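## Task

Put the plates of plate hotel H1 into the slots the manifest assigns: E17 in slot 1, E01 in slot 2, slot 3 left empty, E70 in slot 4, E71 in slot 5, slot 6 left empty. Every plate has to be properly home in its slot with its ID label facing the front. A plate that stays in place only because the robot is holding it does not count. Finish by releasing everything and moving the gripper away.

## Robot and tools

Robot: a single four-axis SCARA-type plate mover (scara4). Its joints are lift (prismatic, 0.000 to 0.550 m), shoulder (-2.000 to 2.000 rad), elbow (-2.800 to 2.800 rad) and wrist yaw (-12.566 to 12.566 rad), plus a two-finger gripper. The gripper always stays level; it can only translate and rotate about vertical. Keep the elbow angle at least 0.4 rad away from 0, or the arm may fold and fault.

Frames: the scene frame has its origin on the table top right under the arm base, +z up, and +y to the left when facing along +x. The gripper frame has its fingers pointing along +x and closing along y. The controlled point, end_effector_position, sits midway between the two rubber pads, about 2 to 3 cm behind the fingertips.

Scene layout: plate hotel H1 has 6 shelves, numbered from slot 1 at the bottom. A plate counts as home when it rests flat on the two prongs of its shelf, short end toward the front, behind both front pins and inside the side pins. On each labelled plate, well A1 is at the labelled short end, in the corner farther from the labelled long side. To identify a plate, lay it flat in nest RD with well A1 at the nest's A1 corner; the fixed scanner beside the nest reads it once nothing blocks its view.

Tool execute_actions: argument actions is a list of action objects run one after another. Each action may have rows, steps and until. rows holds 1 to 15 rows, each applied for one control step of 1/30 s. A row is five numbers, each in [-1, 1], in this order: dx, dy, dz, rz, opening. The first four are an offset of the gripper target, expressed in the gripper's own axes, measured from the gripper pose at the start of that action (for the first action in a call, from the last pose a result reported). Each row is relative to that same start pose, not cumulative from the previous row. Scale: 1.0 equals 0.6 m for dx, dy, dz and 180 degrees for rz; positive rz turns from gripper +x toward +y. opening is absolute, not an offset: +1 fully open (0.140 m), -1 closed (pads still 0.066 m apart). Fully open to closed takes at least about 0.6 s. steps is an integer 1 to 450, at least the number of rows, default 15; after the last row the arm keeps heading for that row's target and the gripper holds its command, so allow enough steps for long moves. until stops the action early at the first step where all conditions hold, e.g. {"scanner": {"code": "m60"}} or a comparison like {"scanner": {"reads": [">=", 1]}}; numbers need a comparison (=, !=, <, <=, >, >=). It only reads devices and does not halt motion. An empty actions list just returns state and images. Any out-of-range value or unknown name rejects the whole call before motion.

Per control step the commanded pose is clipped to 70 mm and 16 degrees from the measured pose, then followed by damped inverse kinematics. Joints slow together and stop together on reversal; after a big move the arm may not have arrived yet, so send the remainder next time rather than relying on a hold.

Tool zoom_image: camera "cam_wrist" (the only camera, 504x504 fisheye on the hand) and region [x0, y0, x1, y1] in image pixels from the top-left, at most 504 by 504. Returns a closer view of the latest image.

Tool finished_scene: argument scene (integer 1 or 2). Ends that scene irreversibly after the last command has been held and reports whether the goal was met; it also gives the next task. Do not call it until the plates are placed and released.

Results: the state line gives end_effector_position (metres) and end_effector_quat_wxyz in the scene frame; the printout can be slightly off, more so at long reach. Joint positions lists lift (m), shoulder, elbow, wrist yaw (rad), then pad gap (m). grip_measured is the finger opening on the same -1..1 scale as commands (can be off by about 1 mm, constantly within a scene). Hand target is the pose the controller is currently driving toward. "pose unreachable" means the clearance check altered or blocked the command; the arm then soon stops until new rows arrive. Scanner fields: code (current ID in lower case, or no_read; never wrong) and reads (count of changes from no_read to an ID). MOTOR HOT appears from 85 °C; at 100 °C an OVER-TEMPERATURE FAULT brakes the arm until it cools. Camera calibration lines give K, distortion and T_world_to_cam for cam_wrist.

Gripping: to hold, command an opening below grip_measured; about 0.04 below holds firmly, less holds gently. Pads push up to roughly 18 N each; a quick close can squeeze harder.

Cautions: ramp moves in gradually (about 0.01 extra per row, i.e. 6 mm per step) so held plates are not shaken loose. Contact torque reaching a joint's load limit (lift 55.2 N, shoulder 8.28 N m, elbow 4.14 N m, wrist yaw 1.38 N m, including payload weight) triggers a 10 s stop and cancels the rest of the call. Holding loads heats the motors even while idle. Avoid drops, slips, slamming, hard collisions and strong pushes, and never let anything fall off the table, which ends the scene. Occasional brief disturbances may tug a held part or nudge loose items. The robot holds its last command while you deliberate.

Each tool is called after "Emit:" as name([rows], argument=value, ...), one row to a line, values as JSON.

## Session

Emit:
execute_actions(actions=[])

Scene clock: 0.00 s.
end_effector_position=(+0.4571, +0.1984, +0.3574) grip_measured=+1.00 end_effector_quat_wxyz=(+0.531, +0.000, +0.000, +0.847)
Joint positions: [ 0.352  0.957  1.474 -0.41   0.14 ]
Hand target: +0.457, +0.198, +0.357; +0.531, +0.000, +0.000, +0.847
scanner: code=no_read reads=0
camera_calibration (this result's frames):
cam_wrist: T_world_to_cam=[[0.900513, 0.434828, -0.000443088, -0.488277], [0.261488, -0.542347, -0.798426, 0.260423], [-0.347418, 0.718877, -0.602093, 0.32683], [0, 0, 0, 1]] pos_world=[0.485149, 0.118605, 0.404494]

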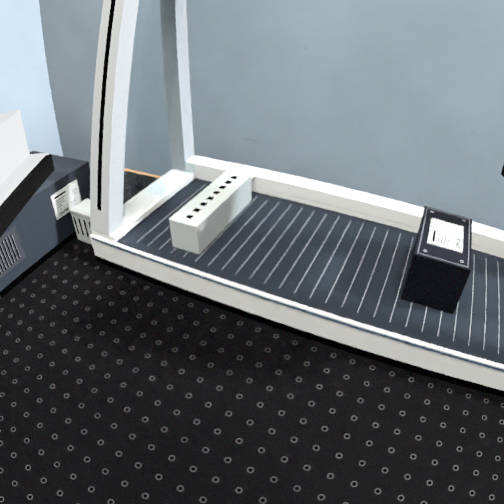

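Emit:
execute_actions([
  {"rows": [[-0.483,-0.043,0.05,0.8,1]], "steps": 75},
])

Scene clock: 4.20 s.
end_effector_position=(+0.6052, -0.0510, +0.3874) grip_measured=+1.00 end_effector_quat_wxyz=(+0.571, +0.000, +0.000, +0.821)
Joint positions: [ 0.382 -0.206  2.8   -0.667  0.14 ]
Hand target: +0.605, -0.051, +0.387; +0.571, +0.000, +0.000, +0.821
Off the commanded pose: 0.001 m, 149 deg; orientation clipped at the last step of the last action.
scanner: code=no_read reads=0
joint sent to its limit — the command would take joint 3 (elbow) past its upper limit, so that joint was sent only as far as its limit.
camera_calibration (this result's frames):
cam_wrist: T_world_to_cam=[[0.937519, 0.347934, -0.000443088, -0.539961], [0.209157, -0.564597, -0.798426, 0.14092], [-0.278049, 0.748447, -0.602093, 0.535134], [0, 0, 0, 1]] pos_world=[0.625543, -0.133086, 0.434475]

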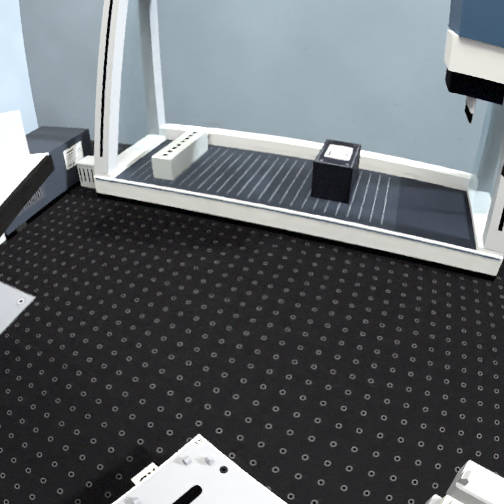

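Emit:
execute_actions([
  {"rows": [[0,0,0,-0.75,1]], "steps": 60},
])

Scene clock: 7.30 s.
end_effector_position=(+0.6054, -0.0507, +0.3874) grip_measured=+1.00 end_effector_quat_wxyz=(+0.977, +0.000, +0.000, -0.213)
Joint positions: [ 0.382  0.869  1.237 -2.535  0.14 ]
Hand target: +0.605, -0.051, +0.387; +0.977, +0.000, +0.000, -0.213
Off the commanded pose: 0.000 m, 0 deg.
scanner: code=no_read reads=0
camera_calibration (this result's frames):
cam_wrist: T_world_to_cam=[[-0.416267, -0.909242, -0.000443088, 0.215606], [-0.547301, 0.250953, -0.798426, 0.640346], [0.726074, -0.332116, -0.602093, -0.127726], [0, 0, 0, 1]] pos_world=[0.532951, -0.00707831, 0.434462]

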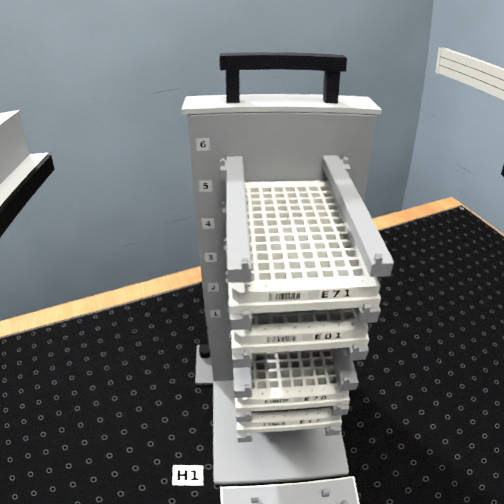

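Emit:
zoom_image(camera="cam_wrist", region=[180, 270, 400, 450])

Region (180, 270, 400, 450) of cam_wrist's 504x504 image, scaled by 2.291, with more detail than that image has; it fills the top 412 rows of this view, and the rest is white.

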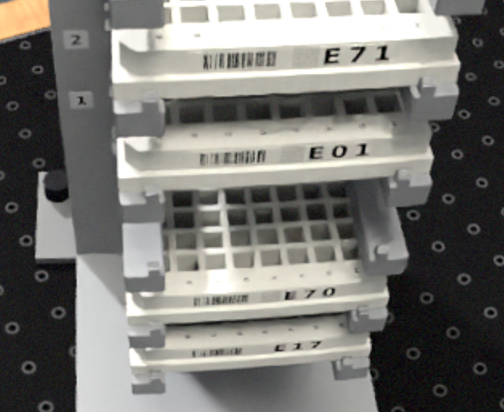

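Emit:
execute_actions([
  {"rows": [[-0.039,-0.044,-0.242,0.0144,1]], "steps": 40},
])

Scene clock: 11.93 s.
end_effector_position=(+0.5731, -0.0651, +0.2421) grip_measured=+1.00 end_effector_quat_wxyz=(+0.982, +0.000, +0.000, -0.191)
Joint positions: [ 0.237  0.858  1.076 -2.317  0.14 ]
Hand target: +0.573, -0.065, +0.242; +0.982, +0.000, +0.000, -0.190
Off the commanded pose: 0.000 m, 0 deg.
scanner: code=no_read reads=0
camera_calibration (this result's frames):
cam_wrist: T_world_to_cam=[[-0.375317, -0.926896, -0.000443088, 0.164375], [-0.557945, 0.226304, -0.798426, 0.514785], [0.740158, -0.299416, -0.602093, -0.202438], [0, 0, 0, 1]] pos_world=[0.498751, -0.0247525, 0.289204]

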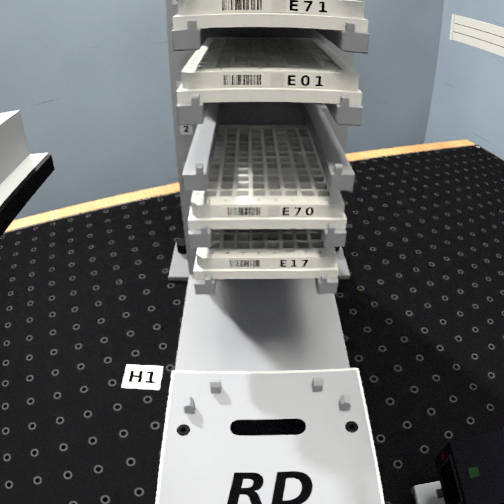

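Emit:
execute_actions([
  {"rows": [[0.27,0,0.002,0,1]], "steps": 35},
])

Scene clock: 14.07 s.
end_effector_position=(+0.7233, -0.1259, +0.2433) grip_measured=+1.00 end_effector_quat_wxyz=(+0.982, +0.000, +0.000, -0.191)
Joint positions: [ 0.238  0.388  1.908 -2.68   0.14 ]
Hand target: +0.723, -0.126, +0.243; +0.982, +0.000, +0.000, -0.191
Off the commanded pose: 0.000 m, 0 deg.
scanner: code=no_read reads=0
camera_calibration (this result's frames):
cam_wrist: T_world_to_cam=[[-0.375089, -0.926989, -0.000443088, 0.164191], [-0.558001, 0.226167, -0.798426, 0.613257], [0.740232, -0.299234, -0.602093, -0.331114], [0, 0, 0, 1]] pos_world=[0.648886, -0.0855758, 0.290351]

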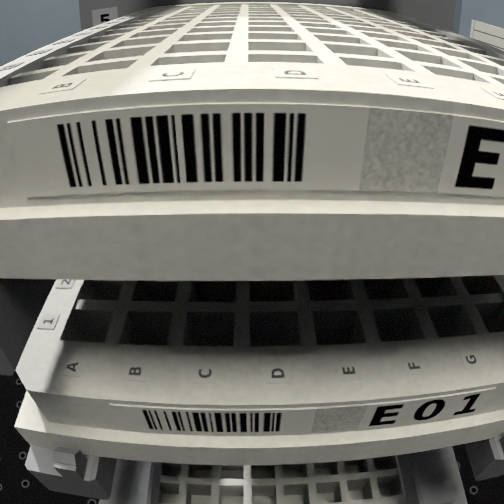

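Emit:
execute_actions([
  {"rows": [[0,0,-0.008,0,1]], "steps": 15},
])

Scene clock: 15.73 s.
end_effector_position=(+0.7233, -0.1259, +0.2384) grip_measured=+1.00 end_effector_quat_wxyz=(+0.982, +0.000, +0.000, -0.191)
Joint positions: [ 0.233  0.388  1.908 -2.68   0.14 ]
Hand target: +0.723, -0.126, +0.238; +0.982, +0.000, +0.000, -0.191
Off the commanded pose: 0.000 m, 0 deg.
scanner: code=no_read reads=0
camera_calibration (this result's frames):
cam_wrist: T_world_to_cam=[[-0.375096, -0.926986, -0.000443088, 0.164192], [-0.557999, 0.22617, -0.798426, 0.609377], [0.74023, -0.299239, -0.602093, -0.334038], [0, 0, 0, 1]] pos_world=[0.648885, -0.0855765, 0.285493]

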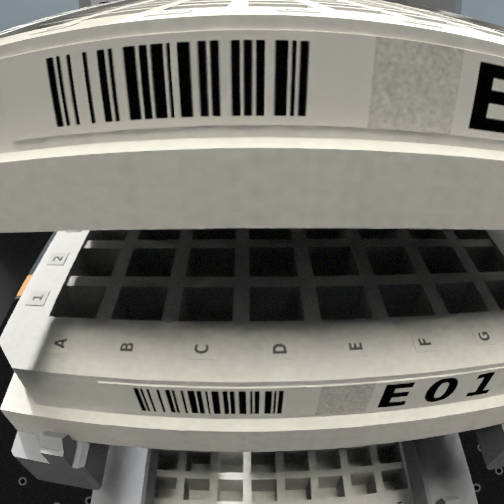

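Emit:
execute_actions([
  {"rows": [[0,0,0,0,0.2],[0,0,0,0,-0.3]], "steps": 20},
  {"rows": [[0,0,0,0,-0.6]], "steps": 20},
  {"rows": [[0,0,0.005,0,-0.6],[0,0,0.01,0,-0.6],[0,0,0.015,0,-0.6]], "steps": 12},
  {"rows": [[-0.02,0,0,0,-0.6],[-0.04,0,0,0,-0.6],[-0.06,0,0,0,-0.6],[-0.08,0,0,0,-0.6],[-0.1,0,0,0,-0.6],[-0.12,0,0,0,-0.6],[-0.14,0,0,0,-0.6],[-0.16,0,0,0,-0.6],[-0.18,0,0,0,-0.6],[-0.2,0,0,0,-0.6],[-0.22,0,0,0,-0.6],[-0.24,0,0,0,-0.6],[-0.26,0,0,0,-0.6],[-0.27,0,0,0,-0.6]], "steps": 30},
  {"rows": [[0,0,-0.02,0,-0.6],[0,0,-0.04,0,-0.6],[0,0,-0.0607,0,-0.6]], "steps": 15},
])

Scene clock: 20.73 s.
end_effector_position=(+0.5732, -0.0648, +0.2109) grip_measured=-0.48 end_effector_quat_wxyz=(+0.982, +0.000, +0.000, -0.189)
Joint positions: [ 0.206  0.857  1.075 -2.312  0.085]
Hand target: +0.573, -0.065, +0.211; +0.982, +0.000, +0.000, -0.189
Off the commanded pose: 0.000 m, 0 deg.
scanner: code=no_read reads=0
camera_calibration (this result's frames):
cam_wrist: T_world_to_cam=[[-0.371625, -0.928383, -0.000443088, 0.162441], [-0.558841, 0.224081, -0.798426, 0.490249], [0.741344, -0.296467, -0.602093, -0.221686], [0, 0, 0, 1]] pos_world=[0.498684, -0.0247711, 0.258024]

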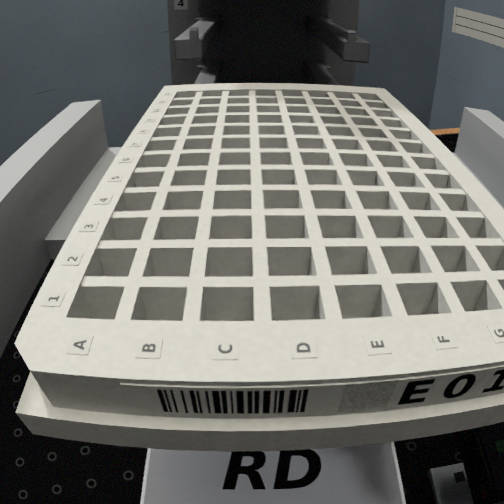

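Emit:
execute_actions([
  {"rows": [[0.02,0,0,0,-0.6],[0.04,0,0,0,-0.6],[0.06,0,0,0,-0.6],[0.08,0,0,0,-0.6],[0.1,0,0,0,-0.6],[0.12,0,0,0,-0.6],[0.14,0,0,0,-0.6],[0.16,0,0,0,-0.6],[0.18,0,0,0,-0.6],[0.2,0,0,0,-0.6],[0.22,0,0,0,-0.6],[0.24,0,0,0,-0.6],[0.26,0,0,0,-0.6],[0.27,0,0,0,-0.6]], "steps": 30},
  {"rows": [[0,0,-0.004,0,-0.6],[0,0,-0.008,0,-0.6],[0,0,-0.013,0,-0.6]], "steps": 15},
  {"rows": [[0,0,0,0,1]], "steps": 20},
  {"rows": [[-0.27,0,0,0,1]], "steps": 30},
  {"rows": [[0,0,-0.062,0,1]], "steps": 15},
  {"rows": [[0.27,0,0,0,1]], "steps": 35},
])

Scene clock: 26.67 s.
end_effector_position=(+0.7236, -0.1251, +0.1658) grip_measured=+1.00 end_effector_quat_wxyz=(+0.982, +0.000, +0.000, -0.189)
Joint positions: [ 0.161  0.389  1.908 -2.677  0.14 ]
Hand target: +0.724, -0.125, +0.166; +0.982, +0.000, +0.000, -0.189
Off the commanded pose: 0.000 m, 0 deg.
scanner: code=no_read reads=0
camera_calibration (this result's frames):
cam_wrist: T_world_to_cam=[[-0.371121, -0.928584, -0.000443088, 0.161978], [-0.558963, 0.223778, -0.798426, 0.551787], [0.741505, -0.296065, -0.602093, -0.378235], [0, 0, 0, 1]] pos_world=[0.649005, -0.085049, 0.2129]

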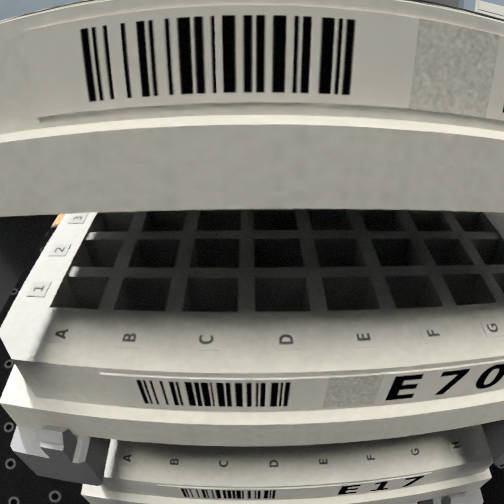

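Emit:
execute_actions([
  {"rows": [[0,0,0.0025,0,0.2],[0,0,0.0025,0,-0.3]], "steps": 20},
  {"rows": [[0,0,0,0,-0.6]], "steps": 20},
  {"rows": [[0,0,0.005,0,-0.6],[0,0,0.01,0,-0.6],[0,0,0.015,0,-0.6]], "steps": 12},
  {"rows": [[-0.02,0,0,0,-0.6],[-0.04,0,0,0,-0.6],[-0.06,0,0,0,-0.6],[-0.08,0,0,0,-0.6],[-0.1,0,0,0,-0.6],[-0.12,0,0,0,-0.6],[-0.14,0,0,0,-0.6],[-0.16,0,0,0,-0.6],[-0.18,0,0,0,-0.6],[-0.2,0,0,0,-0.6],[-0.22,0,0,0,-0.6],[-0.24,0,0,0,-0.6],[-0.26,0,0,0,-0.6],[-0.27,0,0,0,-0.6]], "steps": 30},
  {"rows": [[0,0,0.03,0,-0.6],[0,0,0.06,0,-0.6],[0,0,0.09,0,-0.6],[0,0,0.1188,0,-0.6]], "steps": 20},
])

Scene clock: 31.50 s.
end_effector_position=(+0.5732, -0.0649, +0.2477) grip_measured=-0.48 end_effector_quat_wxyz=(+0.982, +0.000, +0.000, -0.188)
Joint positions: [ 0.243  0.856  1.075 -2.308  0.085]
Hand target: +0.573, -0.065, +0.248; +0.982, +0.000, +0.000, -0.188
Off the commanded pose: 0.000 m, 0 deg.
scanner: code=no_read reads=0
camera_calibration (this result's frames):
cam_wrist: T_world_to_cam=[[-0.369824, -0.929102, -0.000443088, 0.161322], [-0.559275, 0.222997, -0.798426, 0.519772], [0.741917, -0.29503, -0.602093, -0.199747], [0, 0, 0, 1]] pos_world=[0.498552, -0.0249543, 0.294804]

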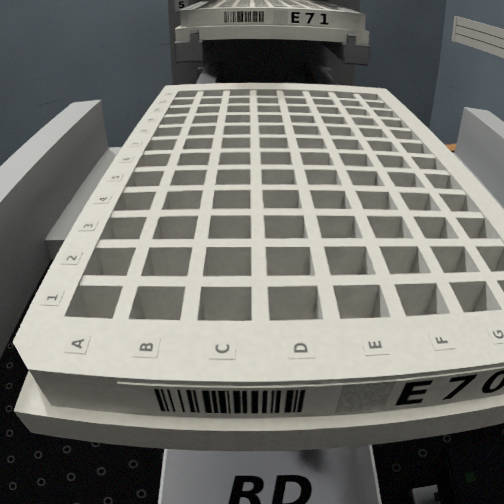

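Emit:
execute_actions([
  {"rows": [[0.02,0,0,0,-0.6],[0.04,0,0,0,-0.6],[0.06,0,0,0,-0.6],[0.08,0,0,0,-0.6],[0.1,0,0,0,-0.6],[0.12,0,0,0,-0.6],[0.14,0,0,0,-0.6],[0.16,0,0,0,-0.6],[0.18,0,0,0,-0.6],[0.2,0,0,0,-0.6],[0.22,0,0,0,-0.6],[0.24,0,0,0,-0.6],[0.26,0,0,0,-0.6],[0.27,0,0,0,-0.6]], "steps": 30},
  {"rows": [[0,0,-0.004,0,-0.6],[0,0,-0.008,0,-0.6],[0,0,-0.013,0,-0.6]], "steps": 15},
  {"rows": [[0,0,0,0,1]], "steps": 20},
  {"rows": [[-0.27,0,0,0,1]], "steps": 30},
  {"rows": [[0,0,-0.062,0,1]], "steps": 15},
  {"rows": [[0.27,0,0,0,1]], "steps": 35},
])

Scene clock: 37.87 s.
end_effector_position=(+0.7236, -0.1248, +0.2026) grip_measured=+1.00 end_effector_quat_wxyz=(+0.982, +0.000, +0.000, -0.188)
Joint positions: [ 0.198  0.389  1.908 -2.675  0.14 ]
Hand target: +0.724, -0.125, +0.203; +0.982, +0.000, +0.000, -0.188
Off the commanded pose: 0.000 m, 0 deg.
scanner: code=no_read reads=0
camera_calibration (this result's frames):
cam_wrist: T_world_to_cam=[[-0.369437, -0.929255, -0.000443088, 0.160919], [-0.559368, 0.222765, -0.798426, 0.581296], [0.74204, -0.294721, -0.602093, -0.356279], [0, 0, 0, 1]] pos_world=[0.648981, -0.0849598, 0.24968]

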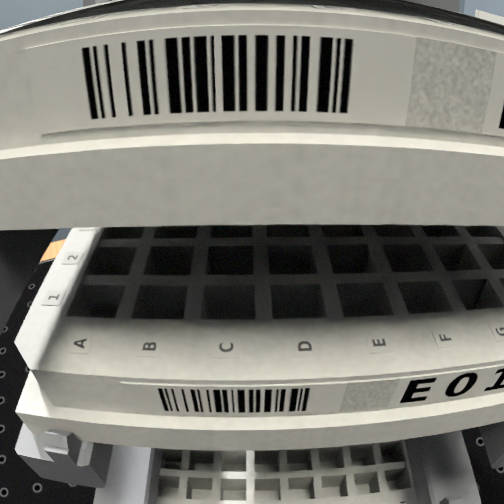

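Emit:
execute_actions([
  {"rows": [[0,0,0,0,0.2],[0,0,0,0,-0.3]], "steps": 20},
  {"rows": [[0,0,0,0,-0.6]], "steps": 20},
  {"rows": [[0,0,0.005,0,-0.6],[0,0,0.01,0,-0.6],[0,0,0.015,0,-0.6]], "steps": 12},
  {"rows": [[-0.02,0,0,0,-0.6],[-0.04,0,0,0,-0.6],[-0.06,0,0,0,-0.6],[-0.08,0,0,0,-0.6],[-0.1,0,0,0,-0.6],[-0.12,0,0,0,-0.6],[-0.14,0,0,0,-0.6],[-0.16,0,0,0,-0.6],[-0.18,0,0,0,-0.6],[-0.2,0,0,0,-0.6],[-0.22,0,0,0,-0.6],[-0.24,0,0,0,-0.6],[-0.26,0,0,0,-0.6],[-0.27,0,0,0,-0.6]], "steps": 30},
  {"rows": [[0,0.002,-0.02,0,-0.6],[0,0.004,-0.04,0,-0.6],[0,0.005,-0.0607,0,-0.6]], "steps": 15},
  {"rows": [[0.02,0,0,0,-0.6],[0.04,0,0,0,-0.6],[0.06,0,0,0,-0.6],[0.08,0,0,0,-0.6],[0.1,0,0,0,-0.6],[0.12,0,0,0,-0.6],[0.14,0,0,0,-0.6],[0.16,0,0,0,-0.6],[0.18,0,0,0,-0.6],[0.2,0,0,0,-0.6],[0.22,0,0,0,-0.6],[0.24,0,0,0,-0.6],[0.26,0,0,0,-0.6],[0.27,0,0,0,-0.6]], "steps": 30},
  {"rows": [[0,0,-0.004,0,-0.6],[0,0,-0.008,0,-0.6],[0,0,-0.013,0,-0.6]], "steps": 15},
  {"rows": [[0,0,0,0,1]], "steps": 20},
  {"rows": [[-0.3,0,0,0,1]], "steps": 30},
  {"rows": [[0,0,0.2,0,1]], "steps": 25},
])

Scene clock: 47.60 s.
end_effector_position=(+0.5572, -0.0559, +0.2873) grip_measured=+1.00 end_effector_quat_wxyz=(+0.982, +0.000, +0.000, -0.190)
Joint positions: [ 0.282  0.915  1.002 -2.299  0.14 ]
Hand target: +0.557, -0.056, +0.287; +0.982, +0.000, +0.000, -0.190
Off the commanded pose: 0.000 m, 0 deg.
scanner: code=no_read reads=0
camera_calibration (this result's frames):
cam_wrist: T_world_to_cam=[[-0.372964, -0.927846, -0.000443088, 0.165536], [-0.558518, 0.224887, -0.798426, 0.540126], [0.740916, -0.297536, -0.602093, -0.161018], [0, 0, 0, 1]] pos_world=[0.482709, -0.0157838, 0.334376]

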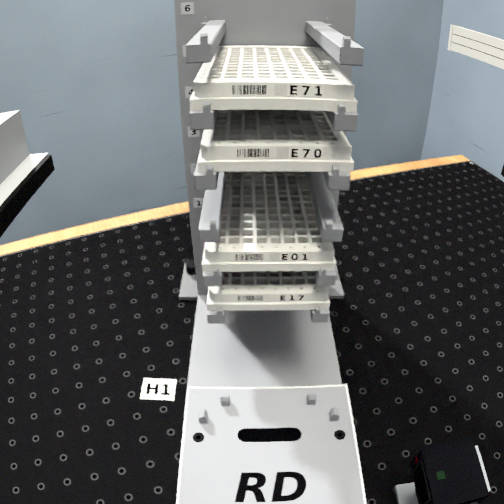

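Emit:
finished_scene(scene=2)

The scene is finished: the task was done.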